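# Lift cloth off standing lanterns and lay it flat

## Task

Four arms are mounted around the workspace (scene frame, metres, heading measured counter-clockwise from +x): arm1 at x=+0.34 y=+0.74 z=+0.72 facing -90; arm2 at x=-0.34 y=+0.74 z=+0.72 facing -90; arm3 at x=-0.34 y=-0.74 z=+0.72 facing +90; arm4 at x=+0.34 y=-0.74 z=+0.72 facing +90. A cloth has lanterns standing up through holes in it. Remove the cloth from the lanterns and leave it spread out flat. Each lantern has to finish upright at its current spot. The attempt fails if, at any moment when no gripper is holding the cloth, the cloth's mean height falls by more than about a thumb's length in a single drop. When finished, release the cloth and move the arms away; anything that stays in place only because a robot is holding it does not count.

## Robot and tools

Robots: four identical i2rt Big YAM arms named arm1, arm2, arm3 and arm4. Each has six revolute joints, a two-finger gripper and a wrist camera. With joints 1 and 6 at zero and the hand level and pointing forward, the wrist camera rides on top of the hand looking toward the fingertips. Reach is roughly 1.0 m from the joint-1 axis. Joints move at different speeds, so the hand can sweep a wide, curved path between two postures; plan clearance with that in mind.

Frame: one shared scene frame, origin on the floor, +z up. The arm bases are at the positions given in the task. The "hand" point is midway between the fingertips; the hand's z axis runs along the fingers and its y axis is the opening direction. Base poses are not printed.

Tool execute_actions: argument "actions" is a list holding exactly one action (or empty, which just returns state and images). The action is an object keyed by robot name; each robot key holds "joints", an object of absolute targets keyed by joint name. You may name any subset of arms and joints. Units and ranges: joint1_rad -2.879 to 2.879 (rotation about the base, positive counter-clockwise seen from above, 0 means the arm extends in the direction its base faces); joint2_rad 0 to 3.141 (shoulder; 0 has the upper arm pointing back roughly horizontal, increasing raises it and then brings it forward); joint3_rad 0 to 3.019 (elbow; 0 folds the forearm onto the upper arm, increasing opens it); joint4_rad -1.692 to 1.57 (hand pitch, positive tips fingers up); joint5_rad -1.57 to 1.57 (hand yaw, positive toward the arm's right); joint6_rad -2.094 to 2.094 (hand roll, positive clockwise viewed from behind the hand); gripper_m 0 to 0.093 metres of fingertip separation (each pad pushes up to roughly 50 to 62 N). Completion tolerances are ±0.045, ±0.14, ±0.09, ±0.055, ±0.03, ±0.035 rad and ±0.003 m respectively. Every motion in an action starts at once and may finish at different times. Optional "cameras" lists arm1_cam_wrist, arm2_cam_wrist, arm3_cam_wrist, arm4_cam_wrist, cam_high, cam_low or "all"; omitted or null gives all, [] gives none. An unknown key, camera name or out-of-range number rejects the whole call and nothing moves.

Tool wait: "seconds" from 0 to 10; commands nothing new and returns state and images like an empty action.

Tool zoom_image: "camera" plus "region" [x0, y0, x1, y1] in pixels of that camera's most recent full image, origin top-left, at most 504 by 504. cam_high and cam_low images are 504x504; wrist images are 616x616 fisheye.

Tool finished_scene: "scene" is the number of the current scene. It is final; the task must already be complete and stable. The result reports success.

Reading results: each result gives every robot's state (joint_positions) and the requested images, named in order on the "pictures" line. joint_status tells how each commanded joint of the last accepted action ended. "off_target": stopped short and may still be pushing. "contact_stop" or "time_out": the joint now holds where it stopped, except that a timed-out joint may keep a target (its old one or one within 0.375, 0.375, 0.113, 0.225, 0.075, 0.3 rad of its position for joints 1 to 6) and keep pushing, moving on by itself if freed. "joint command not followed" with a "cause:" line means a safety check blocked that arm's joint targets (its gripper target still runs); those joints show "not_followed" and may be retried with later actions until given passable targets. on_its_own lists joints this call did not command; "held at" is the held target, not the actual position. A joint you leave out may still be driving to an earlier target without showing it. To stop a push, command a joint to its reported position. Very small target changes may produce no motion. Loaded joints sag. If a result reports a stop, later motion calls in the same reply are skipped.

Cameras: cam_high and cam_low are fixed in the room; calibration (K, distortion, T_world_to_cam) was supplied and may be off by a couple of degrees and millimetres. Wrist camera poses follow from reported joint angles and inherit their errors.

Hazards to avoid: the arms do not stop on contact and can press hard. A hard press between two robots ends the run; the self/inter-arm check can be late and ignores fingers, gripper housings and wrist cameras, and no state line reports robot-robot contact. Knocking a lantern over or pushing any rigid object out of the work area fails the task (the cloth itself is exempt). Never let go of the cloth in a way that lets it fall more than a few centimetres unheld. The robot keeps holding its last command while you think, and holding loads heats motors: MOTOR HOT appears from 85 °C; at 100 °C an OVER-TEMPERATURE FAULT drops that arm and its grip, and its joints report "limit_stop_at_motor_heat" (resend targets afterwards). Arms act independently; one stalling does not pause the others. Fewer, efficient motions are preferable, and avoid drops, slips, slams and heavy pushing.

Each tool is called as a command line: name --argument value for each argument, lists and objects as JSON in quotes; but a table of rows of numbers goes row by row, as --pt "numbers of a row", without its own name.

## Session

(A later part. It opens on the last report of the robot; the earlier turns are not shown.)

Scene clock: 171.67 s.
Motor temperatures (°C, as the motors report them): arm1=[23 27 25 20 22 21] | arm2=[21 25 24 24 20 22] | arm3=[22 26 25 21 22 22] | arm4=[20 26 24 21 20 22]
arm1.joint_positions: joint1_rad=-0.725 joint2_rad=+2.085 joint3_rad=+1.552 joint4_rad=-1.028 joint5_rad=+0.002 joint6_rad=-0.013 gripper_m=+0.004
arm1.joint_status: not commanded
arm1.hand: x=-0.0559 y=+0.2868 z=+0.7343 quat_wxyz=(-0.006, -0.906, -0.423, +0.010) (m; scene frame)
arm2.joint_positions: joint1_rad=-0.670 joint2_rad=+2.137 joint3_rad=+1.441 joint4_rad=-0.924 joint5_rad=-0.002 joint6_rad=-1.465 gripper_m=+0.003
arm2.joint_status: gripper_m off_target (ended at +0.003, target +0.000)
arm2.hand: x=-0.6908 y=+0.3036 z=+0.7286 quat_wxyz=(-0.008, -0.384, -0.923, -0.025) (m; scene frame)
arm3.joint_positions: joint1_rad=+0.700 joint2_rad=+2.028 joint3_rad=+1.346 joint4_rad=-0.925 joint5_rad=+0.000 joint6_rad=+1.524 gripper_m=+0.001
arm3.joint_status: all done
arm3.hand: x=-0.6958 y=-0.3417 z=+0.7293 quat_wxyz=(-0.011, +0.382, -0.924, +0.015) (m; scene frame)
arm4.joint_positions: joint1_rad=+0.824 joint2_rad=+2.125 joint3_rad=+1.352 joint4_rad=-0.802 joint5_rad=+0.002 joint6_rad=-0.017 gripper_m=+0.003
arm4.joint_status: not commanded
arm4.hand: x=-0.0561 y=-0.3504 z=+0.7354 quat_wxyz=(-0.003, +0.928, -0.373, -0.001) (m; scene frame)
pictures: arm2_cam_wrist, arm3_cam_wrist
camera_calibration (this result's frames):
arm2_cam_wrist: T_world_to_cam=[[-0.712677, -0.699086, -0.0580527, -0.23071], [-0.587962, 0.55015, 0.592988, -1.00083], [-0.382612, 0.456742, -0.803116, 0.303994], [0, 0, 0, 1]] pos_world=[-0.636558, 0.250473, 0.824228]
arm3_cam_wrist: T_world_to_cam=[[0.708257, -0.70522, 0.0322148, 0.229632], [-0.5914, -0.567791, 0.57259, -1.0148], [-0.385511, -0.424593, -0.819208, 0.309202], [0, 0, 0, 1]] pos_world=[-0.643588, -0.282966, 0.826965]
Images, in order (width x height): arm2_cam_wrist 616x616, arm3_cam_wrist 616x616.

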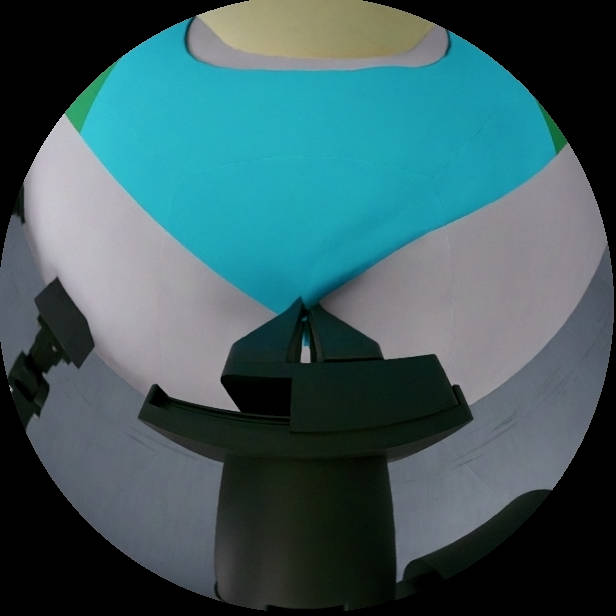

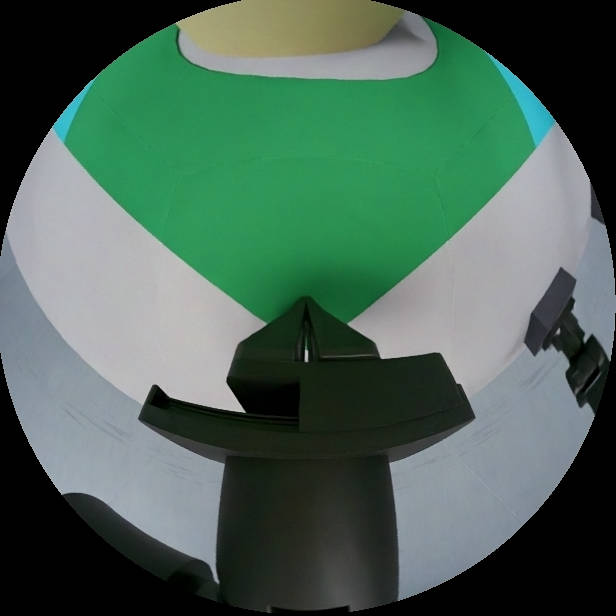

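execute_actions --actions '[{"arm3": {"joints": {"gripper_m": 0.093, "joint3_rad": 1.305, "joint4_rad": -0.9}}}]' --cameras '[]'

Scene clock: 175.87 s.
Motor temperatures (°C, as the motors report them): arm1=[23 28 25 20 22 21] | arm2=[21 25 24 24 20 22] | arm3=[22 26 25 21 22 22] | arm4=[20 26 24 21 20 22]
arm1.joint_positions: joint1_rad=-0.725 joint2_rad=+2.085 joint3_rad=+1.552 joint4_rad=-1.028 joint5_rad=+0.002 joint6_rad=-0.013 gripper_m=+0.004
arm1.joint_status: not commanded
arm1.hand: x=-0.0559 y=+0.2868 z=+0.7343 quat_wxyz=(-0.006, -0.906, -0.423, +0.010) (m; scene frame)
arm2.joint_positions: joint1_rad=-0.670 joint2_rad=+2.137 joint3_rad=+1.441 joint4_rad=-0.924 joint5_rad=-0.002 joint6_rad=-1.465 gripper_m=+0.003
arm2.joint_status: not commanded
arm2.hand: x=-0.6908 y=+0.3036 z=+0.7286 quat_wxyz=(-0.008, -0.385, -0.923, -0.025) (m; scene frame)
arm3.joint_positions: joint1_rad=+0.700 joint2_rad=+2.013 joint3_rad=+1.321 joint4_rad=-0.925 joint5_rad=+0.000 joint6_rad=+1.524 gripper_m=+0.093
arm3.joint_status: all done
arm3.hand: x=-0.6896 y=-0.3485 z=+0.7299 quat_wxyz=(-0.013, +0.382, -0.924, +0.019) (m; scene frame)
arm4.joint_positions: joint1_rad=+0.824 joint2_rad=+2.125 joint3_rad=+1.352 joint4_rad=-0.802 joint5_rad=+0.002 joint6_rad=-0.017 gripper_m=+0.003
arm4.joint_status: not commanded
arm4.hand: x=-0.0561 y=-0.3504 z=+0.7354 quat_wxyz=(-0.003, +0.928, -0.373, -0.001) (m; scene frame)
pictures: none
No camera images: the call's "cameras" was empty. Leave "cameras" out to get every camera's image.

execute_actions --actions '[{"arm3": {"joints": {"joint2_rad": 2.02, "joint3_rad": 1.321, "joint4_rad": -0.915}}}]' --cameras '["arm3_cam_wrist"]'

Scene clock: 178.80 s.
Motor temperatures (°C, as the motors report them): arm1=[23 28 25 20 22 21] | arm2=[21 25 24 24 20 22] | arm3=[22 25 25 21 22 22] | arm4=[20 26 24 21 20 22]
arm1.joint_positions: joint1_rad=-0.725 joint2_rad=+2.085 joint3_rad=+1.552 joint4_rad=-1.028 joint5_rad=+0.002 joint6_rad=-0.013 gripper_m=+0.004
arm1.joint_status: not commanded
arm1.hand: x=-0.0559 y=+0.2868 z=+0.7343 quat_wxyz=(-0.006, -0.906, -0.423, +0.010) (m; scene frame)
arm2.joint_positions: joint1_rad=-0.670 joint2_rad=+2.137 joint3_rad=+1.441 joint4_rad=-0.924 joint5_rad=-0.002 joint6_rad=-1.465 gripper_m=+0.003
arm2.joint_status: not commanded
arm2.hand: x=-0.6908 y=+0.3036 z=+0.7286 quat_wxyz=(-0.008, -0.385, -0.923, -0.025) (m; scene frame)
arm3.joint_positions: joint1_rad=+0.700 joint2_rad=+2.011 joint3_rad=+1.321 joint4_rad=-0.925 joint5_rad=+0.000 joint6_rad=+1.524 gripper_m=+0.093
arm3.joint_status: all done
arm3.hand: x=-0.6899 y=-0.3481 z=+0.7312 quat_wxyz=(-0.013, +0.382, -0.924, +0.018) (m; scene frame)
arm4.joint_positions: joint1_rad=+0.824 joint2_rad=+2.125 joint3_rad=+1.352 joint4_rad=-0.802 joint5_rad=+0.002 joint6_rad=-0.017 gripper_m=+0.003
arm4.joint_status: not commanded
arm4.hand: x=-0.0561 y=-0.3504 z=+0.7354 quat_wxyz=(-0.003, +0.928, -0.373, -0.001) (m; scene frame)
pictures: arm3_cam_wrist
camera_calibration (this result's frames):
arm3_cam_wrist: T_world_to_cam=[[0.708038, -0.705093, 0.0390681, 0.215768], [-0.594088, -0.564836, 0.57273, -1.01702], [-0.38176, -0.428724, -0.818813, 0.31113], [0, 0, 0, 1]] pos_world=[-0.638196, -0.288926, 0.828806]
Images, in order (width x height): arm3_cam_wrist 616x616.

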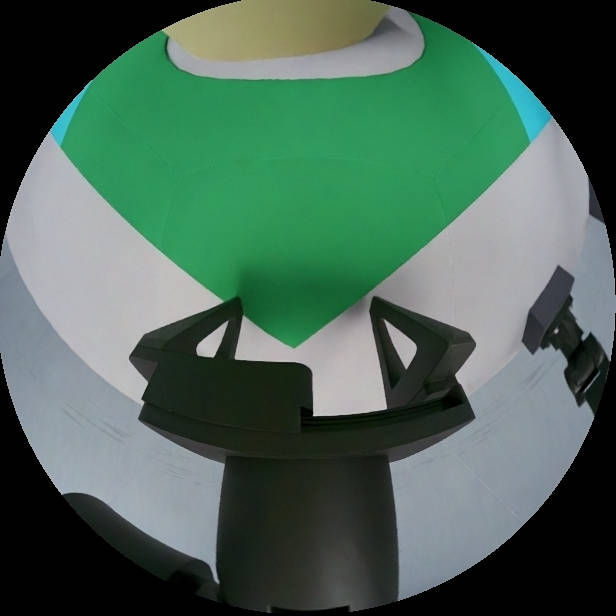

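zoom_image --camera "arm3_cam_wrist" --region '[180, 240, 440, 400]'

Region (180, 240, 440, 400) of arm3_cam_wrist's 616x616 image, scaled by 1.938, with more detail than that image has; it fills the top 310 rows of this view, and the rest is white.

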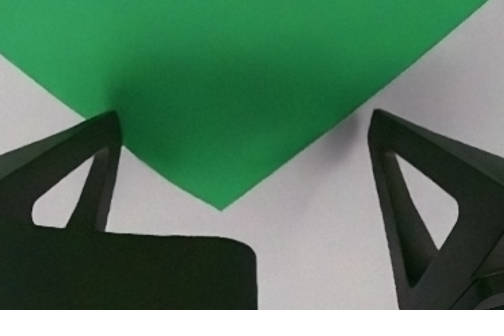

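execute_actions --actions '[{"arm3": {"joints": {"joint4_rad": -0.895, "joint5_rad": -0.05}}}]' --cameras '["arm3_cam_wrist"]'

Scene clock: 190.27 s.
Motor temperatures (°C, as the motors report them): arm1=[23 28 26 20 22 21] | arm2=[21 24 24 24 20 22] | arm3=[22 26 25 21 22 22] | arm4=[20 26 24 21 20 22]
arm1.joint_positions: joint1_rad=-0.725 joint2_rad=+2.085 joint3_rad=+1.552 joint4_rad=-1.028 joint5_rad=+0.002 joint6_rad=-0.013 gripper_m=+0.004
arm1.joint_status: not commanded
arm1.hand: x=-0.0559 y=+0.2868 z=+0.7343 quat_wxyz=(-0.006, -0.906, -0.423, +0.010) (m; scene frame)
arm2.joint_positions: joint1_rad=-0.670 joint2_rad=+2.137 joint3_rad=+1.441 joint4_rad=-0.924 joint5_rad=-0.002 joint6_rad=-1.465 gripper_m=+0.003
arm2.joint_status: not commanded
arm2.hand: x=-0.6908 y=+0.3036 z=+0.7286 quat_wxyz=(-0.008, -0.385, -0.923, -0.025) (m; scene frame)
arm3.joint_positions: joint1_rad=+0.700 joint2_rad=+2.011 joint3_rad=+1.321 joint4_rad=-0.909 joint5_rad=-0.047 joint6_rad=+1.524 gripper_m=+0.093
arm3.joint_status: all done
arm3.hand: x=-0.6984 y=-0.3505 z=+0.7312 quat_wxyz=(+0.012, +0.382, -0.924, +0.018) (m; scene frame)
arm4.joint_positions: joint1_rad=+0.824 joint2_rad=+2.125 joint3_rad=+1.352 joint4_rad=-0.802 joint5_rad=+0.002 joint6_rad=-0.017 gripper_m=+0.003
arm4.joint_status: not commanded
arm4.hand: x=-0.0561 y=-0.3504 z=+0.7354 quat_wxyz=(-0.003, +0.928, -0.373, -0.001) (m; scene frame)
pictures: arm3_cam_wrist
camera_calibration (this result's frames):
arm3_cam_wrist: T_world_to_cam=[[0.708121, -0.705787, 0.0207289, 0.23332], [-0.568188, -0.552147, 0.61016, -1.0282], [-0.419197, -0.443845, -0.792007, 0.255803], [0, 0, 0, 1]] pos_world=[-0.642199, -0.289508, 0.825129]
Images, in order (width x height): arm3_cam_wrist 616x616.

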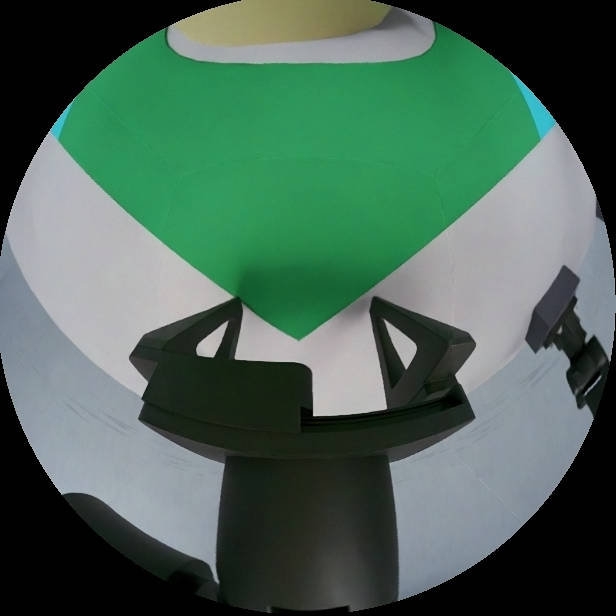

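execute_actions --actions '[{"arm3": {"joints": {"gripper_m": 0.0, "joint2_rad": 2.04}}}]' --cameras '["arm3_cam_wrist"]'

Scene clock: 191.90 s.
Motor temperatures (°C, as the motors report them): arm1=[23 28 26 20 22 21] | arm2=[21 24 24 24 20 22] | arm3=[22 26 25 21 22 22] | arm4=[20 26 24 21 20 22]
arm1.joint_positions: joint1_rad=-0.725 joint2_rad=+2.085 joint3_rad=+1.552 joint4_rad=-1.028 joint5_rad=+0.002 joint6_rad=-0.013 gripper_m=+0.004
arm1.joint_status: not commanded
arm1.hand: x=-0.0559 y=+0.2868 z=+0.7343 quat_wxyz=(-0.006, -0.906, -0.423, +0.010) (m; scene frame)
arm2.joint_positions: joint1_rad=-0.670 joint2_rad=+2.137 joint3_rad=+1.441 joint4_rad=-0.924 joint5_rad=-0.002 joint6_rad=-1.465 gripper_m=+0.003
arm2.joint_status: not commanded
arm2.hand: x=-0.6908 y=+0.3036 z=+0.7286 quat_wxyz=(-0.008, -0.385, -0.923, -0.025) (m; scene frame)
arm3.joint_positions: joint1_rad=+0.700 joint2_rad=+2.013 joint3_rad=+1.321 joint4_rad=-0.905 joint5_rad=-0.048 joint6_rad=+1.524 gripper_m=+0.001
arm3.joint_status: all done
arm3.hand: x=-0.6990 y=-0.3501 z=+0.7302 quat_wxyz=(+0.013, +0.382, -0.924, +0.017) (m; scene frame)
arm4.joint_positions: joint1_rad=+0.824 joint2_rad=+2.125 joint3_rad=+1.352 joint4_rad=-0.802 joint5_rad=+0.002 joint6_rad=-0.017 gripper_m=+0.003
arm4.joint_status: not commanded
arm4.hand: x=-0.0561 y=-0.3504 z=+0.7354 quat_wxyz=(-0.003, +0.928, -0.373, -0.001) (m; scene frame)
pictures: arm3_cam_wrist
camera_calibration (this result's frames):
arm3_cam_wrist: T_world_to_cam=[[0.708166, -0.705807, 0.0183865, 0.23578], [-0.566733, -0.55271, 0.611003, -1.02752], [-0.421088, -0.443111, -0.791415, 0.253438], [0, 0, 0, 1]] pos_world=[-0.642581, -0.289204, 0.824056]
Images, in order (width x height): arm3_cam_wrist 616x616.

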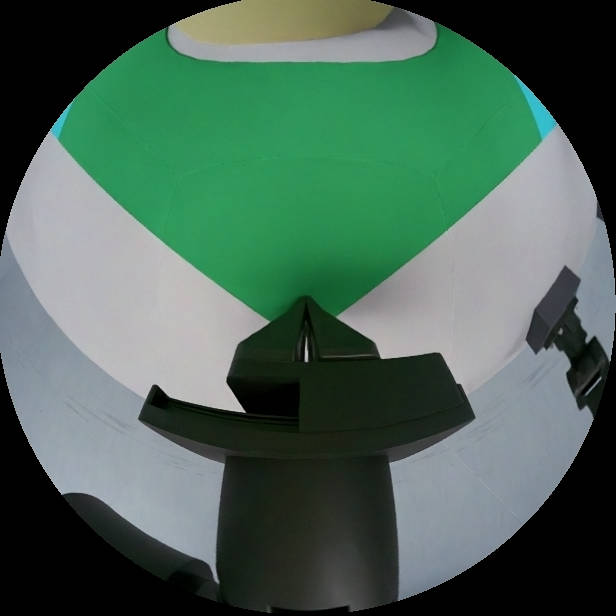

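execute_actions --actions '[{"arm3": {"joints": {"gripper_m": 0.093, "joint2_rad": 2.0, "joint5_rad": -0.09}}}]' --cameras '["arm3_cam_wrist"]'

Scene clock: 202.63 s.
Motor temperatures (°C, as the motors report them): arm1=[23 28 26 20 22 21] | arm2=[21 24 24 24 20 22] | arm3=[22 26 25 21 22 22] | arm4=[20 26 24 21 20 22]
arm1.joint_positions: joint1_rad=-0.725 joint2_rad=+2.085 joint3_rad=+1.552 joint4_rad=-1.028 joint5_rad=+0.002 joint6_rad=-0.013 gripper_m=+0.004
arm1.joint_status: not commanded
arm1.hand: x=-0.0559 y=+0.2868 z=+0.7343 quat_wxyz=(-0.006, -0.906, -0.423, +0.010) (m; scene frame)
arm2.joint_positions: joint1_rad=-0.670 joint2_rad=+2.137 joint3_rad=+1.441 joint4_rad=-0.924 joint5_rad=-0.002 joint6_rad=-1.465 gripper_m=+0.003
arm2.joint_status: not commanded
arm2.hand: x=-0.6908 y=+0.3036 z=+0.7286 quat_wxyz=(-0.008, -0.385, -0.923, -0.025) (m; scene frame)
arm3.joint_positions: joint1_rad=+0.700 joint2_rad=+2.012 joint3_rad=+1.321 joint4_rad=-0.905 joint5_rad=-0.088 joint6_rad=+1.524 gripper_m=+0.093
arm3.joint_status: all done
arm3.hand: x=-0.7042 y=-0.3547 z=+0.7308 quat_wxyz=(+0.032, +0.381, -0.923, +0.024) (m; scene frame)
arm4.joint_positions: joint1_rad=+0.824 joint2_rad=+2.125 joint3_rad=+1.352 joint4_rad=-0.802 joint5_rad=+0.002 joint6_rad=-0.017 gripper_m=+0.003
arm4.joint_status: not commanded
arm4.hand: x=-0.0561 y=-0.3504 z=+0.7354 quat_wxyz=(-0.003, +0.928, -0.373, -0.001) (m; scene frame)
pictures: arm3_cam_wrist
camera_calibration (this result's frames):
arm3_cam_wrist: T_world_to_cam=[[0.708009, -0.706022, 0.0159973, 0.23775], [-0.548334, -0.53532, 0.642466, -1.03724], [-0.445032, -0.463644, -0.766147, 0.207067], [0, 0, 0, 1]] pos_world=[-0.644929, -0.29139, 0.821229]
Images, in order (width x height): arm3_cam_wrist 616x616.

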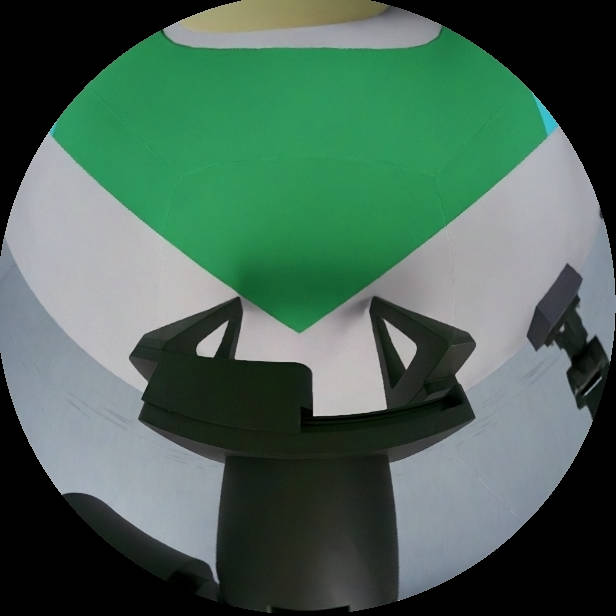

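zoom_image --camera "arm3_cam_wrist" --region '[180, 240, 440, 400]'

Region (180, 240, 440, 400) of arm3_cam_wrist's 616x616 image, scaled by 1.938, with more detail than that image has; it fills the top 310 rows of this view, and the rest is white.

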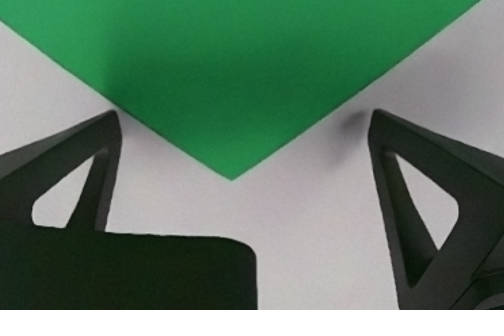

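execute_actions --actions '[{"arm3": {"joints": {"joint2_rad": 2.075}}}]' --cameras '["cam_low"]'

Scene clock: 206.57 s.
Motor temperatures (°C, as the motors report them): arm1=[23 28 26 20 22 21] | arm2=[21 24 24 24 20 22] | arm3=[22 26 25 21 22 22] | arm4=[20 26 24 21 20 22]
arm1.joint_positions: joint1_rad=-0.725 joint2_rad=+2.085 joint3_rad=+1.552 joint4_rad=-1.028 joint5_rad=+0.002 joint6_rad=-0.013 gripper_m=+0.004
arm1.joint_status: not commanded
arm1.hand: x=-0.0559 y=+0.2868 z=+0.7343 quat_wxyz=(-0.006, -0.906, -0.423, +0.010) (m; scene frame)
arm2.joint_positions: joint1_rad=-0.670 joint2_rad=+2.137 joint3_rad=+1.441 joint4_rad=-0.924 joint5_rad=-0.002 joint6_rad=-1.465 gripper_m=+0.003
arm2.joint_status: not commanded
arm2.hand: x=-0.6908 y=+0.3036 z=+0.7286 quat_wxyz=(-0.008, -0.385, -0.923, -0.025) (m; scene frame)
arm3.joint_positions: joint1_rad=+0.700 joint2_rad=+2.017 joint3_rad=+1.321 joint4_rad=-0.904 joint5_rad=-0.089 joint6_rad=+1.524 gripper_m=+0.093
arm3.joint_status: all done
arm3.hand: x=-0.7038 y=-0.3553 z=+0.7282 quat_wxyz=(+0.032, +0.381, -0.924, +0.026) (m; scene frame)
arm4.joint_positions: joint1_rad=+0.824 joint2_rad=+2.125 joint3_rad=+1.352 joint4_rad=-0.802 joint5_rad=+0.002 joint6_rad=-0.017 gripper_m=+0.003
arm4.joint_status: not commanded
arm4.hand: x=-0.0561 y=-0.3504 z=+0.7354 quat_wxyz=(-0.003, +0.928, -0.373, -0.001) (m; scene frame)
pictures: cam_low
Images, in order (width x height): cam_low 504x504.

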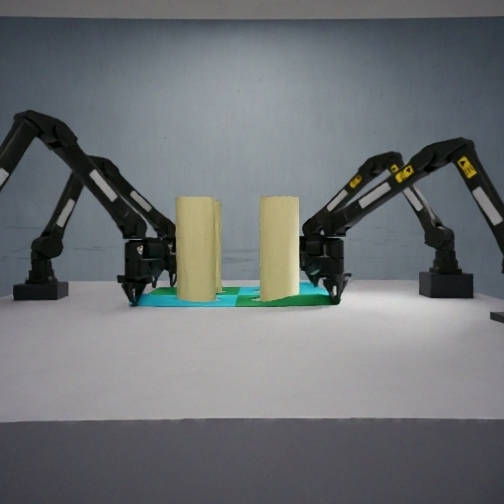

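execute_actions --actions '[{"arm3": {"joints": {"gripper_m": 0.0}}}]' --cameras '["arm3_cam_wrist"]'

Scene clock: 208.90 s.
Motor temperatures (°C, as the motors report them): arm1=[23 28 26 20 22 21] | arm2=[21 24 24 24 20 22] | arm3=[22 26 25 21 22 22] | arm4=[20 26 24 21 20 22]
arm1.joint_positions: joint1_rad=-0.725 joint2_rad=+2.085 joint3_rad=+1.552 joint4_rad=-1.028 joint5_rad=+0.002 joint6_rad=-0.013 gripper_m=+0.004
arm1.joint_status: not commanded
arm1.hand: x=-0.0559 y=+0.2868 z=+0.7343 quat_wxyz=(-0.006, -0.906, -0.423, +0.010) (m; scene frame)
arm2.joint_positions: joint1_rad=-0.670 joint2_rad=+2.137 joint3_rad=+1.441 joint4_rad=-0.924 joint5_rad=-0.002 joint6_rad=-1.465 gripper_m=+0.003
arm2.joint_status: not commanded
arm2.hand: x=-0.6908 y=+0.3036 z=+0.7286 quat_wxyz=(-0.008, -0.385, -0.923, -0.025) (m; scene frame)
arm3.joint_positions: joint1_rad=+0.700 joint2_rad=+2.020 joint3_rad=+1.321 joint4_rad=-0.895 joint5_rad=-0.090 joint6_rad=+1.522 gripper_m=+0.003
arm3.joint_status: gripper_m off_target (ended at +0.003, target +0.000)
arm3.hand: x=-0.7050 y=-0.3542 z=+0.7266 quat_wxyz=(+0.033, +0.382, -0.923, +0.024) (m; scene frame)
arm4.joint_positions: joint1_rad=+0.824 joint2_rad=+2.125 joint3_rad=+1.352 joint4_rad=-0.802 joint5_rad=+0.002 joint6_rad=-0.017 gripper_m=+0.003
arm4.joint_status: not commanded
arm4.hand: x=-0.0561 y=-0.3504 z=+0.7354 quat_wxyz=(-0.003, +0.928, -0.373, -0.001) (m; scene frame)
pictures: arm3_cam_wrist
camera_calibration (this result's frames):
arm3_cam_wrist: T_world_to_cam=[[0.708833, -0.705231, 0.0142877, 0.240855], [-0.546118, -0.535862, 0.643899, -1.03444], [-0.446442, -0.46422, -0.764977, 0.201713], [0, 0, 0, 1]] pos_world=[-0.6456, -0.29082, 0.816941]
Images, in order (width x height): arm3_cam_wrist 616x616.

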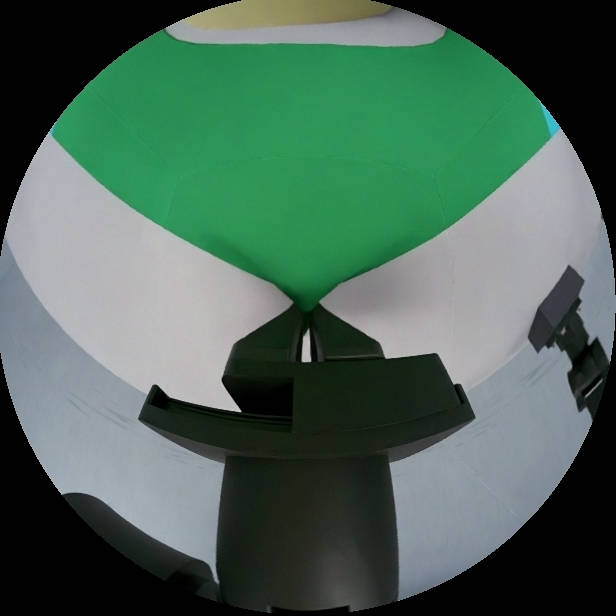

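execute_actions --actions '[{"arm1": {"joints": {"joint2_rad": 1.999, "joint3_rad": 1.638, "joint4_rad": -1.2}}, "arm2": {"joints": {"joint2_rad": 2.016, "joint3_rad": 1.501, "joint4_rad": -1.085}}, "arm3": {"joints": {"joint2_rad": 1.896, "joint3_rad": 1.396, "joint4_rad": -1.094}}, "arm4": {"joints": {"joint2_rad": 1.999, "joint3_rad": 1.397, "joint4_rad": -0.973}}}]' --cameras '["cam_high", "cam_low"]'

Scene clock: 237.77 s.
Motor temperatures (°C, as the motors report them): arm1=[23 29 26 20 22 21] | arm2=[21 25 25 24 20 22] | arm3=[22 26 25 21 22 22] | arm4=[20 27 24 21 20 22]
arm1.joint_positions: joint1_rad=-0.725 joint2_rad=+2.001 joint3_rad=+1.604 joint4_rad=-1.181 joint5_rad=+0.002 joint6_rad=-0.013 gripper_m=+0.004
arm1.joint_status: all done
arm1.hand: x=-0.0514 y=+0.2926 z=+0.7998 quat_wxyz=(-0.003, -0.906, -0.423, +0.002) (m; scene frame)
arm2.joint_positions: joint1_rad=-0.667 joint2_rad=+2.011 joint3_rad=+1.462 joint4_rad=-1.070 joint5_rad=-0.009 joint6_rad=-1.465 gripper_m=+0.003
arm2.joint_status: all done
arm2.hand: x=-0.6858 y=+0.3050 z=+0.8052 quat_wxyz=(-0.011, -0.383, -0.923, -0.023) (m; scene frame)
arm3.joint_positions: joint1_rad=+0.700 joint2_rad=+1.902 joint3_rad=+1.363 joint4_rad=-1.077 joint5_rad=-0.085 joint6_rad=+1.522 gripper_m=+0.003
arm3.joint_status: all done
arm3.hand: x=-0.6995 y=-0.3602 z=+0.8012 quat_wxyz=(+0.027, +0.382, -0.923, +0.033) (m; scene frame)
arm4.joint_positions: joint1_rad=+0.824 joint2_rad=+1.984 joint3_rad=+1.382 joint4_rad=-0.959 joint5_rad=+0.002 joint6_rad=-0.017 gripper_m=+0.003
arm4.joint_status: all done
arm4.hand: x=-0.0574 y=-0.3494 z=+0.8195 quat_wxyz=(-0.006, +0.928, -0.373, -0.008) (m; scene frame)
pictures: cam_high, cam_low
Images, in order (width x height): cam_high 504x504, cam_low 504x504.

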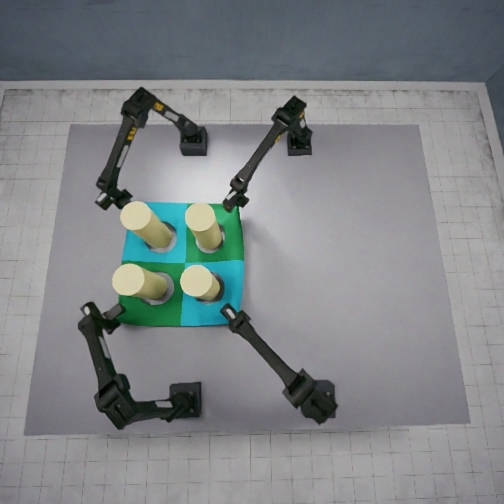

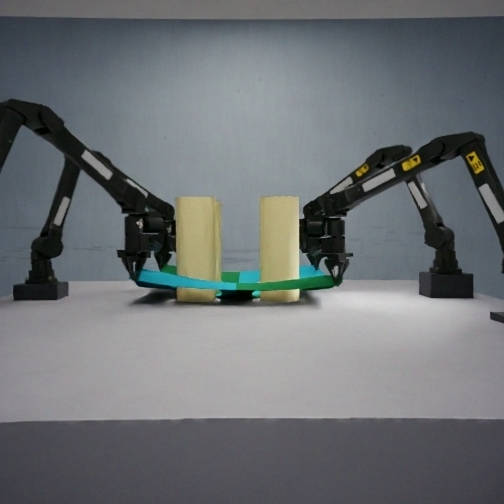

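execute_actions --actions '[{"arm1": {"joints": {"joint2_rad": 1.938, "joint3_rad": 1.833, "joint4_rad": -1.44}}, "arm2": {"joints": {"joint2_rad": 1.922, "joint3_rad": 1.655, "joint4_rad": -1.31}}, "arm3": {"joints": {"joint2_rad": 1.806, "joint3_rad": 1.565, "joint4_rad": -1.33}}, "arm4": {"joints": {"joint2_rad": 1.886, "joint3_rad": 1.522, "joint4_rad": -1.2}}}]' --cameras '["cam_high", "cam_low"]'

Scene clock: 251.73 s.
Motor temperatures (°C, as the motors report them): arm1=[23 29 28 20 22 21] | arm2=[21 25 26 24 20 22] | arm3=[22 26 27 21 22 22] | arm4=[20 27 26 21 20 22]
arm1.joint_positions: joint1_rad=-0.725 joint2_rad=+1.935 joint3_rad=+1.796 joint4_rad=-1.422 joint5_rad=+0.002 joint6_rad=-0.013 gripper_m=+0.004
arm1.joint_status: all done
arm1.hand: x=-0.0566 y=+0.2873 z=+0.9084 quat_wxyz=(-0.006, -0.906, -0.423, +0.009) (m; scene frame)
arm2.joint_positions: joint1_rad=-0.667 joint2_rad=+1.915 joint3_rad=+1.609 joint4_rad=-1.299 joint5_rad=-0.009 joint6_rad=-1.465 gripper_m=+0.003
arm2.joint_status: all done
arm2.hand: x=-0.6926 y=+0.2964 z=+0.9089 quat_wxyz=(-0.009, -0.383, -0.923, -0.017) (m; scene frame)
arm3.joint_positions: joint1_rad=+0.700 joint2_rad=+1.806 joint3_rad=+1.527 joint4_rad=-1.316 joint5_rad=-0.085 joint6_rad=+1.522 gripper_m=+0.003
arm3.joint_status: all done
arm3.hand: x=-0.7079 y=-0.3527 z=+0.9080 quat_wxyz=(+0.031, +0.382, -0.923, +0.023) (m; scene frame)
arm4.joint_positions: joint1_rad=+0.824 joint2_rad=+1.874 joint3_rad=+1.502 joint4_rad=-1.187 joint5_rad=+0.002 joint6_rad=-0.017 gripper_m=+0.003
arm4.joint_status: all done
arm4.hand: x=-0.0606 y=-0.3468 z=+0.9181 quat_wxyz=(-0.006, +0.928, -0.373, -0.008) (m; scene frame)
pictures: cam_high, cam_low
Images, in order (width x height): cam_high 504x504, cam_low 504x504.

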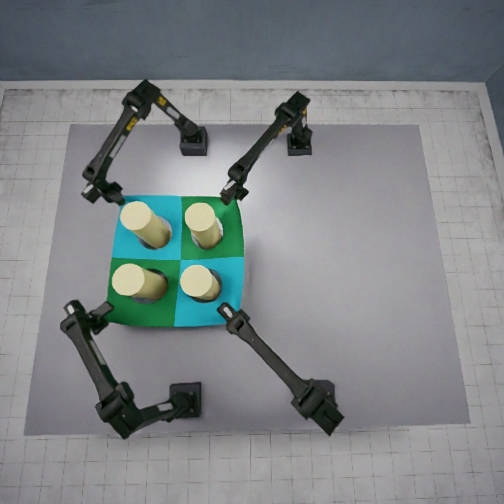

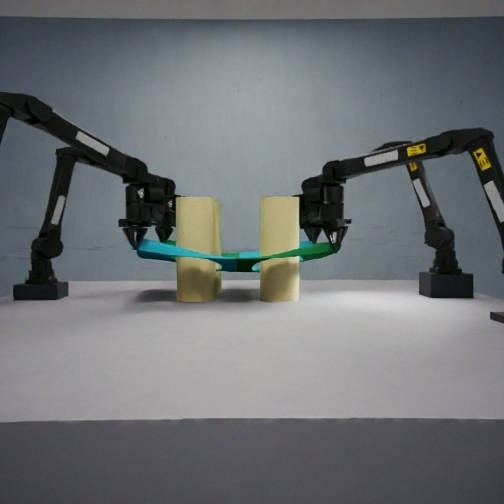

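execute_actions --actions '[{"arm1": {"joints": {"joint2_rad": 1.9035, "joint3_rad": 2.066, "joint4_rad": -1.65}}, "arm2": {"joints": {"joint2_rad": 1.85, "joint3_rad": 1.844, "joint4_rad": -1.56}}, "arm3": {"joints": {"joint2_rad": 1.759, "joint3_rad": 1.789, "joint4_rad": -1.595}}, "arm4": {"joints": {"joint2_rad": 1.797, "joint3_rad": 1.686, "joint4_rad": -1.44}}}]' --cameras '["cam_high", "cam_low"]'

Scene clock: 264.70 s.
Motor temperatures (°C, as the motors report them): arm1=[23 29 30 20 22 21] | arm2=[21 25 28 24 20 22] | arm3=[22 27 29 21 22 22] | arm4=[20 27 27 21 20 22]
arm1.joint_positions: joint1_rad=-0.725 joint2_rad=+1.908 joint3_rad=+2.022 joint4_rad=-1.635 joint5_rad=+0.002 joint6_rad=-0.013 gripper_m=+0.004
arm1.joint_status: all done
arm1.hand: x=-0.0575 y=+0.2870 z=+1.0110 quat_wxyz=(-0.015, -0.906, -0.423, +0.029) (m; scene frame)
arm2.joint_positions: joint1_rad=-0.667 joint2_rad=+1.843 joint3_rad=+1.794 joint4_rad=-1.546 joint5_rad=-0.009 joint6_rad=-1.465 gripper_m=+0.003
arm2.joint_status: all done
arm2.hand: x=-0.6897 y=+0.2998 z=+1.0180 quat_wxyz=(-0.008, -0.383, -0.923, -0.013) (m; scene frame)
arm3.joint_positions: joint1_rad=+0.700 joint2_rad=+1.769 joint3_rad=+1.743 joint4_rad=-1.580 joint5_rad=-0.085 joint6_rad=+1.522 gripper_m=+0.003
arm3.joint_status: all done
arm3.hand: x=-0.7078 y=-0.3545 z=+1.0087 quat_wxyz=(+0.029, +0.382, -0.923, +0.029) (m; scene frame)
arm4.joint_positions: joint1_rad=+0.824 joint2_rad=+1.787 joint3_rad=+1.662 joint4_rad=-1.426 joint5_rad=+0.002 joint6_rad=-0.017 gripper_m=+0.003
arm4.joint_status: all done
arm4.hand: x=-0.0565 y=-0.3513 z=+1.0236 quat_wxyz=(-0.007, +0.928, -0.373, -0.011) (m; scene frame)
pictures: cam_high, cam_low
Images, in order (width x height): cam_high 504x504, cam_low 504x504.

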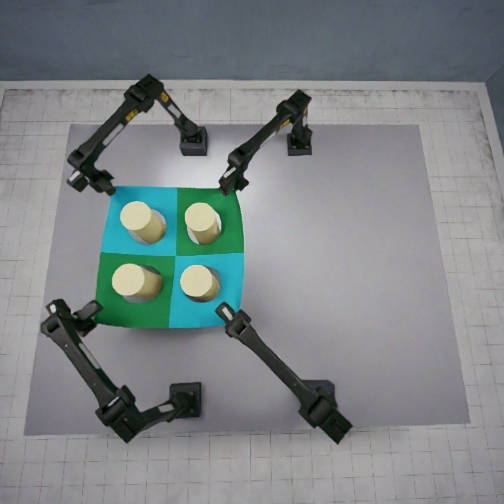

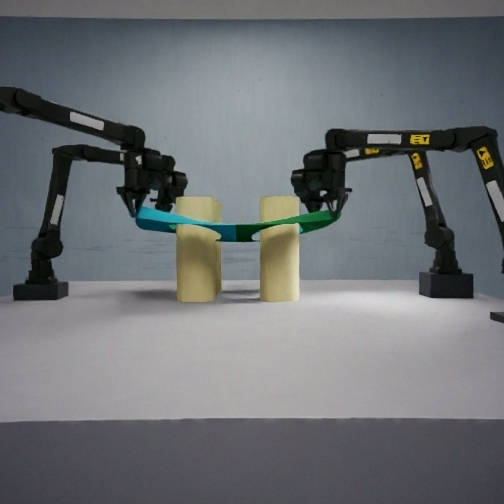

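execute_actions --actions '[{"arm1": {"joints": {"joint2_rad": 1.8, "joint3_rad": 2.193, "joint4_rad": -1.665}}, "arm2": {"joints": {"joint2_rad": 1.762, "joint3_rad": 1.993, "joint4_rad": -1.665}}, "arm3": {"joints": {"joint2_rad": 1.645, "joint3_rad": 1.936, "joint4_rad": -1.665}}, "arm4": {"joints": {"joint2_rad": 1.786, "joint3_rad": 1.911, "joint4_rad": -1.665}}}]' --cameras '["cam_high", "cam_low"]'

Scene clock: 283.20 s.
Motor temperatures (°C, as the motors report them): arm1=[23 29 31 20 22 21] | arm2=[21 25 30 24 20 22] | arm3=[22 27 32 21 22 22] | arm4=[20 27 28 21 20 22]
arm1.joint_positions: joint1_rad=-0.725 joint2_rad=+1.803 joint3_rad=+2.156 joint4_rad=-1.650 joint5_rad=+0.002 joint6_rad=-0.013 gripper_m=+0.004
arm1.joint_status: all done
arm1.hand: x=-0.0551 y=+0.2907 z=+1.1259 quat_wxyz=(-0.060, -0.897, -0.418, +0.130) (m; scene frame)
arm2.joint_positions: joint1_rad=-0.667 joint2_rad=+1.757 joint3_rad=+1.947 joint4_rad=-1.649 joint5_rad=-0.009 joint6_rad=-1.465 gripper_m=+0.003
arm2.joint_status: all done
arm2.hand: x=-0.6875 y=+0.3021 z=+1.1235 quat_wxyz=(+0.012, -0.383, -0.922, +0.053) (m; scene frame)
arm3.joint_positions: joint1_rad=+0.700 joint2_rad=+1.641 joint3_rad=+1.900 joint4_rad=-1.649 joint5_rad=-0.085 joint6_rad=+1.522 gripper_m=+0.003
arm3.joint_status: all done
arm3.hand: x=-0.7041 y=-0.3606 z=+1.1355 quat_wxyz=(+0.065, +0.385, -0.918, -0.073) (m; scene frame)
arm4.joint_positions: joint1_rad=+0.824 joint2_rad=+1.776 joint3_rad=+1.876 joint4_rad=-1.651 joint5_rad=+0.002 joint6_rad=-0.017 gripper_m=+0.003
arm4.joint_status: all done
arm4.hand: x=-0.0543 y=-0.3539 z=+1.1113 quat_wxyz=(-0.008, +0.928, -0.373, -0.012) (m; scene frame)
pictures: cam_high, cam_low
Images, in order (width x height): cam_high 504x504, cam_low 504x504.

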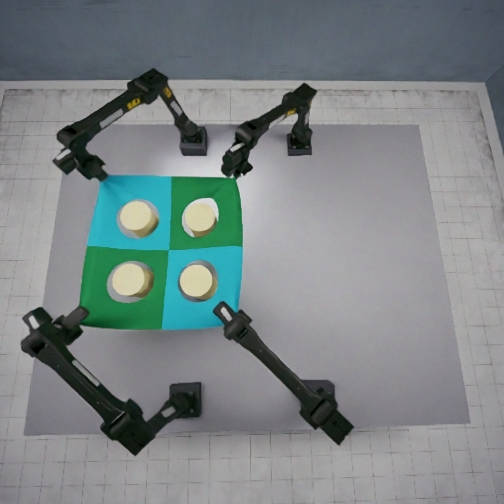

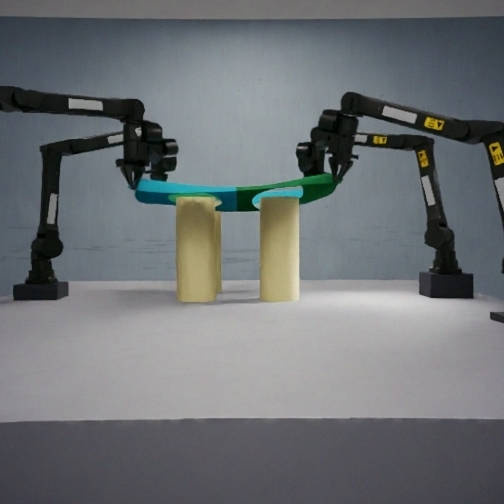

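execute_actions --actions '[{"arm1": {"joints": {"joint2_rad": 1.762, "joint3_rad": 2.37}}, "arm2": {"joints": {"joint2_rad": 1.672, "joint3_rad": 2.13}}, "arm3": {"joints": {"joint2_rad": 1.588, "joint3_rad": 2.084}}, "arm4": {"joints": {"joint2_rad": 1.668, "joint3_rad": 2.051}}}]' --cameras '["cam_high", "cam_low"]'

Scene clock: 293.47 s.
Motor temperatures (°C, as the motors report them): arm1=[23 29 31 20 22 21] | arm2=[21 25 30 24 20 22] | arm3=[22 27 32 21 22 22] | arm4=[20 27 29 21 20 22]
arm1.joint_positions: joint1_rad=-0.723 joint2_rad=+1.771 joint3_rad=+2.326 joint4_rad=-1.651 joint5_rad=+0.001 joint6_rad=-0.013 gripper_m=+0.004
arm1.joint_status: all done
arm1.hand: x=-0.0538 y=+0.2907 z=+1.2180 quat_wxyz=(-0.101, -0.879, -0.411, +0.219) (m; scene frame)
arm2.joint_positions: joint1_rad=-0.667 joint2_rad=+1.672 joint3_rad=+2.085 joint4_rad=-1.652 joint5_rad=-0.009 joint6_rad=-1.465 gripper_m=+0.003
arm2.joint_status: all done
arm2.hand: x=-0.6855 y=+0.3044 z=+1.2271 quat_wxyz=(+0.043, -0.377, -0.911, +0.158) (m; scene frame)
arm3.joint_positions: joint1_rad=+0.699 joint2_rad=+1.598 joint3_rad=+2.038 joint4_rad=-1.651 joint5_rad=-0.084 joint6_rad=+1.522 gripper_m=+0.003
arm3.joint_status: all done
arm3.hand: x=-0.7061 y=-0.3591 z=+1.2158 quat_wxyz=(+0.094, +0.384, -0.905, -0.157) (m; scene frame)
arm4.joint_positions: joint1_rad=+0.823 joint2_rad=+1.672 joint3_rad=+2.030 joint4_rad=-1.652 joint5_rad=+0.002 joint6_rad=-0.017 gripper_m=+0.003
arm4.joint_status: all done
arm4.hand: x=-0.0551 y=-0.3533 z=+1.2291 quat_wxyz=(-0.057, +0.919, -0.369, -0.129) (m; scene frame)
pictures: cam_high, cam_low
Images, in order (width x height): cam_high 504x504, cam_low 504x504.

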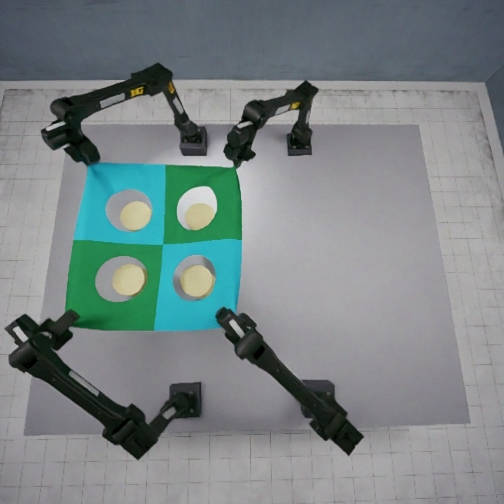

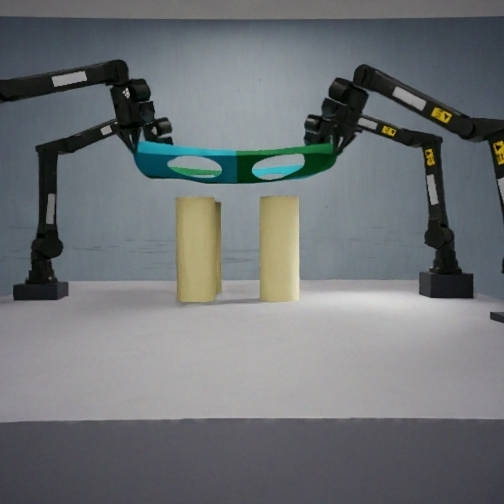

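execute_actions --actions '[{"arm1": {"joints": {"joint1_rad": -0.5, "joint2_rad": 1.5715, "joint3_rad": 2.158, "joint6_rad": 0.21}}, "arm2": {"joints": {"joint1_rad": -0.4185, "joint2_rad": 1.4926, "joint3_rad": 1.945, "joint6_rad": -1.2165}}, "arm3": {"joints": {"joint1_rad": 0.4434, "joint2_rad": 1.3824, "joint3_rad": 1.894, "joint6_rad": 1.2664}}, "arm4": {"joints": {"joint1_rad": 0.5918, "joint2_rad": 1.4549, "joint3_rad": 1.83, "joint6_rad": -0.2482}}}]' --cameras '["cam_high", "cam_low"]'

Scene clock: 332.30 s.
Motor temperatures (°C, as the motors report them): arm1=[23 28 32 20 22 21] | arm2=[21 25 30 24 20 22] | arm3=[22 26 34 21 22 22] | arm4=[20 27 29 21 20 22]
arm1.joint_positions: joint1_rad=-0.502 joint2_rad=+1.572 joint3_rad=+2.158 joint4_rad=-1.655 joint5_rad=+0.002 joint6_rad=+0.196 gripper_m=+0.004
arm1.joint_status: all done
arm1.hand: x=+0.0905 y=+0.2820 z=+1.2514 quat_wxyz=(-0.152, -0.873, -0.415, +0.205) (m; scene frame)
arm2.joint_positions: joint1_rad=-0.408 joint2_rad=+1.488 joint3_rad=+1.954 joint4_rad=-1.653 joint5_rad=-0.007 joint6_rad=-1.227 gripper_m=+0.003
arm2.joint_status: all done
arm2.hand: x=-0.5358 y=+0.2894 z=+1.2628 quat_wxyz=(+0.004, -0.366, -0.911, +0.189) (m; scene frame)
arm3.joint_positions: joint1_rad=+0.434 joint2_rad=+1.377 joint3_rad=+1.894 joint4_rad=-1.652 joint5_rad=-0.085 joint6_rad=+1.279 gripper_m=+0.003
arm3.joint_status: all done
arm3.hand: x=-0.5564 y=-0.3486 z=+1.2584 quat_wxyz=(+0.056, +0.373, -0.901, -0.214) (m; scene frame)
arm4.joint_positions: joint1_rad=+0.580 joint2_rad=+1.451 joint3_rad=+1.833 joint4_rad=-1.657 joint5_rad=+0.000 joint6_rad=-0.234 gripper_m=+0.003
arm4.joint_status: all done
arm4.hand: x=+0.0930 y=-0.3411 z=+1.2528 quat_wxyz=(-0.090, +0.912, -0.381, -0.122) (m; scene frame)
pictures: cam_high, cam_low
Images, in order (width x height): cam_high 504x504, cam_low 504x504.

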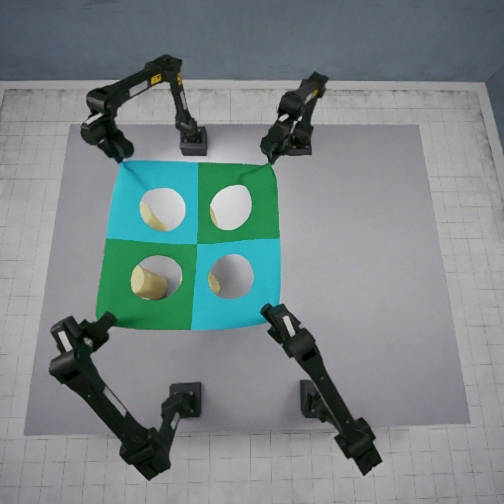

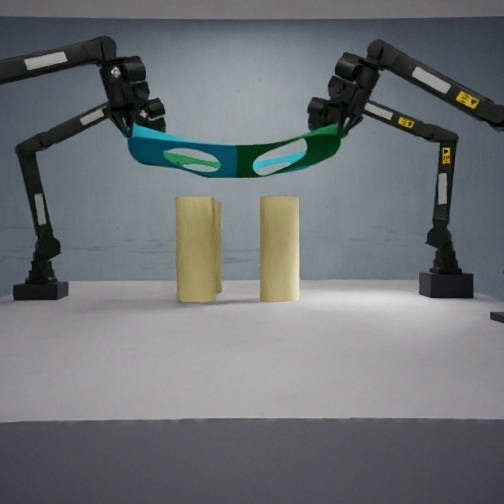

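execute_actions --actions '[{"arm1": {"joints": {"joint1_rad": -0.209, "joint2_rad": 1.4285, "joint3_rad": 1.9968, "joint6_rad": 0.501}}, "arm2": {"joints": {"joint1_rad": -0.1005, "joint2_rad": 1.371, "joint3_rad": 1.8036, "joint6_rad": -0.8985}}, "arm3": {"joints": {"joint1_rad": 0.0938, "joint2_rad": 1.233, "joint3_rad": 1.7442, "joint6_rad": 0.9168}}, "arm4": {"joints": {"joint1_rad": 0.2679, "joint2_rad": 1.2821, "joint3_rad": 1.6613, "joint6_rad": -0.5721}}}]' --cameras '["cam_high"]'

Scene clock: 350.33 s.
Motor temperatures (°C, as the motors report them): arm1=[23 28 30 20 22 21] | arm2=[21 25 29 24 20 22] | arm3=[22 26 32 21 22 22] | arm4=[20 27 28 21 20 22]
arm1.joint_positions: joint1_rad=-0.208 joint2_rad=+1.438 joint3_rad=+1.996 joint4_rad=-1.655 joint5_rad=+0.003 joint6_rad=+0.486 gripper_m=+0.004
arm1.joint_status: all done
arm1.hand: x=+0.2455 y=+0.2804 z=+1.2439 quat_wxyz=(-0.192, -0.876, -0.418, +0.146) (m; scene frame)
arm2.joint_positions: joint1_rad=-0.087 joint2_rad=+1.384 joint3_rad=+1.813 joint4_rad=-1.653 joint5_rad=-0.006 joint6_rad=-0.908 gripper_m=+0.003
arm2.joint_status: all done
arm2.hand: x=-0.3797 y=+0.2912 z=+1.2485 quat_wxyz=(-0.051, -0.367, -0.915, +0.163) (m; scene frame)
arm3.joint_positions: joint1_rad=+0.085 joint2_rad=+1.244 joint3_rad=+1.743 joint4_rad=-1.652 joint5_rad=-0.086 joint6_rad=+0.930 gripper_m=+0.003
arm3.joint_status: all done
arm3.hand: x=-0.4016 y=-0.3492 z=+1.2473 quat_wxyz=(-0.017, +0.373, -0.903, -0.213) (m; scene frame)
arm4.joint_positions: joint1_rad=+0.265 joint2_rad=+1.276 joint3_rad=+1.666 joint4_rad=-1.657 joint5_rad=+0.000 joint6_rad=-0.558 gripper_m=+0.003
arm4.joint_status: all done
arm4.hand: x=+0.2446 y=-0.3501 z=+1.2533 quat_wxyz=(-0.126, +0.913, -0.377, -0.091) (m; scene frame)
pictures: cam_high
Images, in order (width x height): cam_high 504x504.

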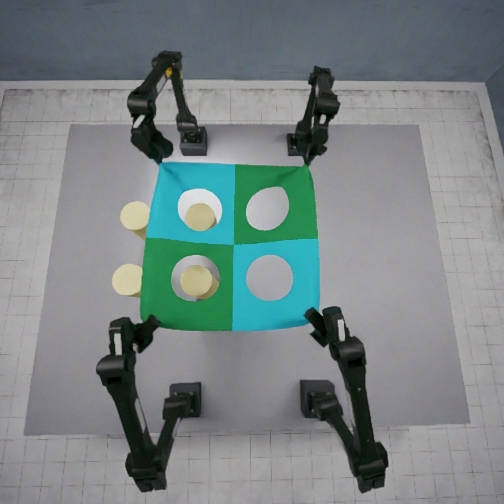

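execute_actions --actions '[{"arm1": {"joints": {"joint1_rad": 0.121, "joint2_rad": 1.39, "joint3_rad": 1.9502, "joint6_rad": 0.831}}, "arm2": {"joints": {"joint1_rad": 0.239, "joint2_rad": 1.372, "joint3_rad": 1.792, "joint6_rad": -0.559}}, "arm3": {"joints": {"joint1_rad": -0.2944, "joint2_rad": 1.222, "joint3_rad": 1.7184, "joint6_rad": 0.5286}}, "arm4": {"joints": {"joint1_rad": -0.1142, "joint2_rad": 1.257, "joint3_rad": 1.6183, "joint6_rad": -0.9542}}}]' --cameras '["cam_high", "cam_low"]'

Scene clock: 362.13 s.
Motor temperatures (°C, as the motors report them): arm1=[23 27 29 20 22 21] | arm2=[21 25 28 24 20 22] | arm3=[22 25 31 21 22 22] | arm4=[20 26 28 21 20 22]
arm1.joint_positions: joint1_rad=+0.121 joint2_rad=+1.413 joint3_rad=+1.950 joint4_rad=-1.655 joint5_rad=+0.005 joint6_rad=+0.816 gripper_m=+0.004
arm1.joint_status: all done
arm1.hand: x=+0.3991 y=+0.2855 z=+1.2344 quat_wxyz=(-0.218, -0.878, -0.419, +0.076) (m; scene frame)
arm2.joint_positions: joint1_rad=+0.249 joint2_rad=+1.384 joint3_rad=+1.800 joint4_rad=-1.653 joint5_rad=-0.004 joint6_rad=-0.566 gripper_m=+0.003
arm2.joint_status: all done
arm2.hand: x=-0.2307 y=+0.3024 z=+1.2435 quat_wxyz=(-0.098, -0.370, -0.914, +0.132) (m; scene frame)
arm3.joint_positions: joint1_rad=-0.298 joint2_rad=+1.243 joint3_rad=+1.717 joint4_rad=-1.652 joint5_rad=-0.088 joint6_rad=+0.540 gripper_m=+0.003
arm3.joint_status: all done
arm3.hand: x=-0.2505 y=-0.3556 z=+1.2378 quat_wxyz=(-0.088, +0.377, -0.904, -0.184) (m; scene frame)
arm4.joint_positions: joint1_rad=-0.111 joint2_rad=+1.267 joint3_rad=+1.620 joint4_rad=-1.657 joint5_rad=-0.001 joint6_rad=-0.939 gripper_m=+0.003
arm4.joint_status: all done
arm4.hand: x=+0.3941 y=-0.3507 z=+1.2369 quat_wxyz=(-0.132, +0.917, -0.375, -0.035) (m; scene frame)
pictures: cam_high, cam_low
Images, in order (width x height): cam_high 504x504, cam_low 504x504.

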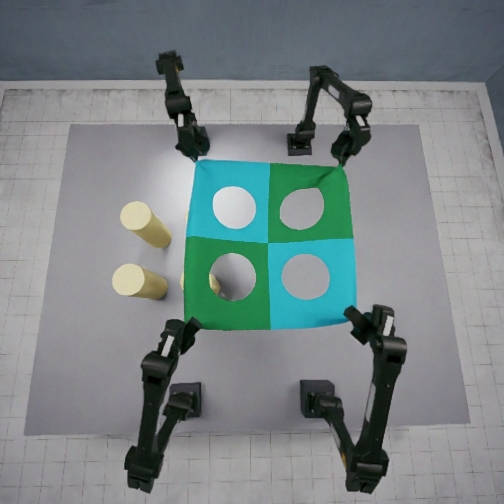

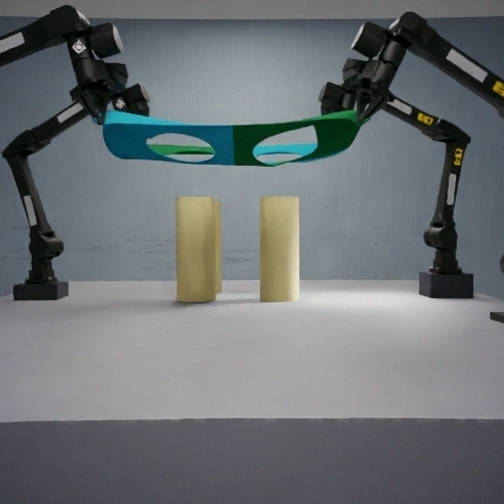

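execute_actions --actions '[{"arm1": {"joints": {"joint1_rad": 0.427, "joint2_rad": 1.5045, "joint3_rad": 2.097, "joint6_rad": 1.137}}, "arm2": {"joints": {"joint1_rad": 0.5325, "joint2_rad": 1.5334, "joint3_rad": 1.998, "joint6_rad": -0.2655}}, "arm3": {"joints": {"joint1_rad": -0.6207, "joint2_rad": 1.3832, "joint3_rad": 1.905, "joint6_rad": 0.2003}}, "arm4": {"joints": {"joint1_rad": -0.4605, "joint2_rad": 1.3811, "joint3_rad": 1.752, "joint6_rad": -1.3005}}}]' --cameras '["cam_high"]'

Scene clock: 375.70 s.
Motor temperatures (°C, as the motors report them): arm1=[23 27 30 20 22 21] | arm2=[21 25 28 24 20 22] | arm3=[22 25 31 21 22 22] | arm4=[20 26 29 21 20 22]
arm1.joint_positions: joint1_rad=+0.422 joint2_rad=+1.523 joint3_rad=+2.039 joint4_rad=-1.660 joint5_rad=+0.006 joint6_rad=+1.122 gripper_m=+0.004
arm1.joint_status: all done
arm1.hand: x=+0.5498 y=+0.2875 z=+1.2210 quat_wxyz=(-0.217, -0.882, -0.419, +0.009) (m; scene frame)
arm2.joint_positions: joint1_rad=+0.535 joint2_rad=+1.559 joint3_rad=+1.935 joint4_rad=-1.653 joint5_rad=-0.001 joint6_rad=-0.274 gripper_m=+0.003
arm2.joint_status: all done
arm2.hand: x=-0.0808 y=+0.2946 z=+1.2214 quat_wxyz=(-0.116, -0.374, -0.916, +0.088) (m; scene frame)
arm3.joint_positions: joint1_rad=-0.623 joint2_rad=+1.410 joint3_rad=+1.848 joint4_rad=-1.652 joint5_rad=-0.090 joint6_rad=+0.212 gripper_m=+0.003
arm3.joint_status: all done
arm3.hand: x=-0.0973 y=-0.3521 z=+1.2276 quat_wxyz=(-0.126, +0.378, -0.906, -0.139) (m; scene frame)
arm4.joint_positions: joint1_rad=-0.465 joint2_rad=+1.389 joint3_rad=+1.702 joint4_rad=-1.661 joint5_rad=-0.001 joint6_rad=-1.285 gripper_m=+0.003
arm4.joint_status: all done
arm4.hand: x=+0.5460 y=-0.3586 z=+1.2223 quat_wxyz=(-0.113, +0.918, -0.380, +0.008) (m; scene frame)
pictures: cam_high
Images, in order (width x height): cam_high 504x504.

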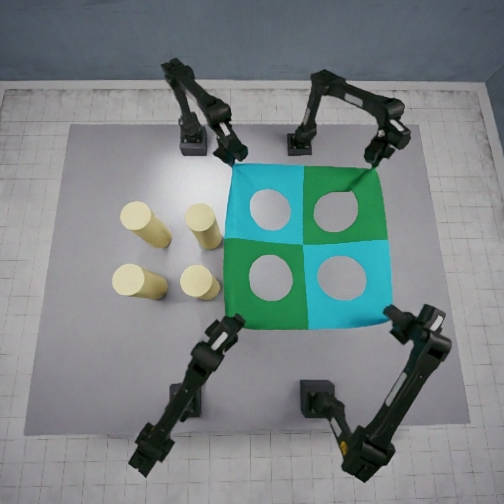

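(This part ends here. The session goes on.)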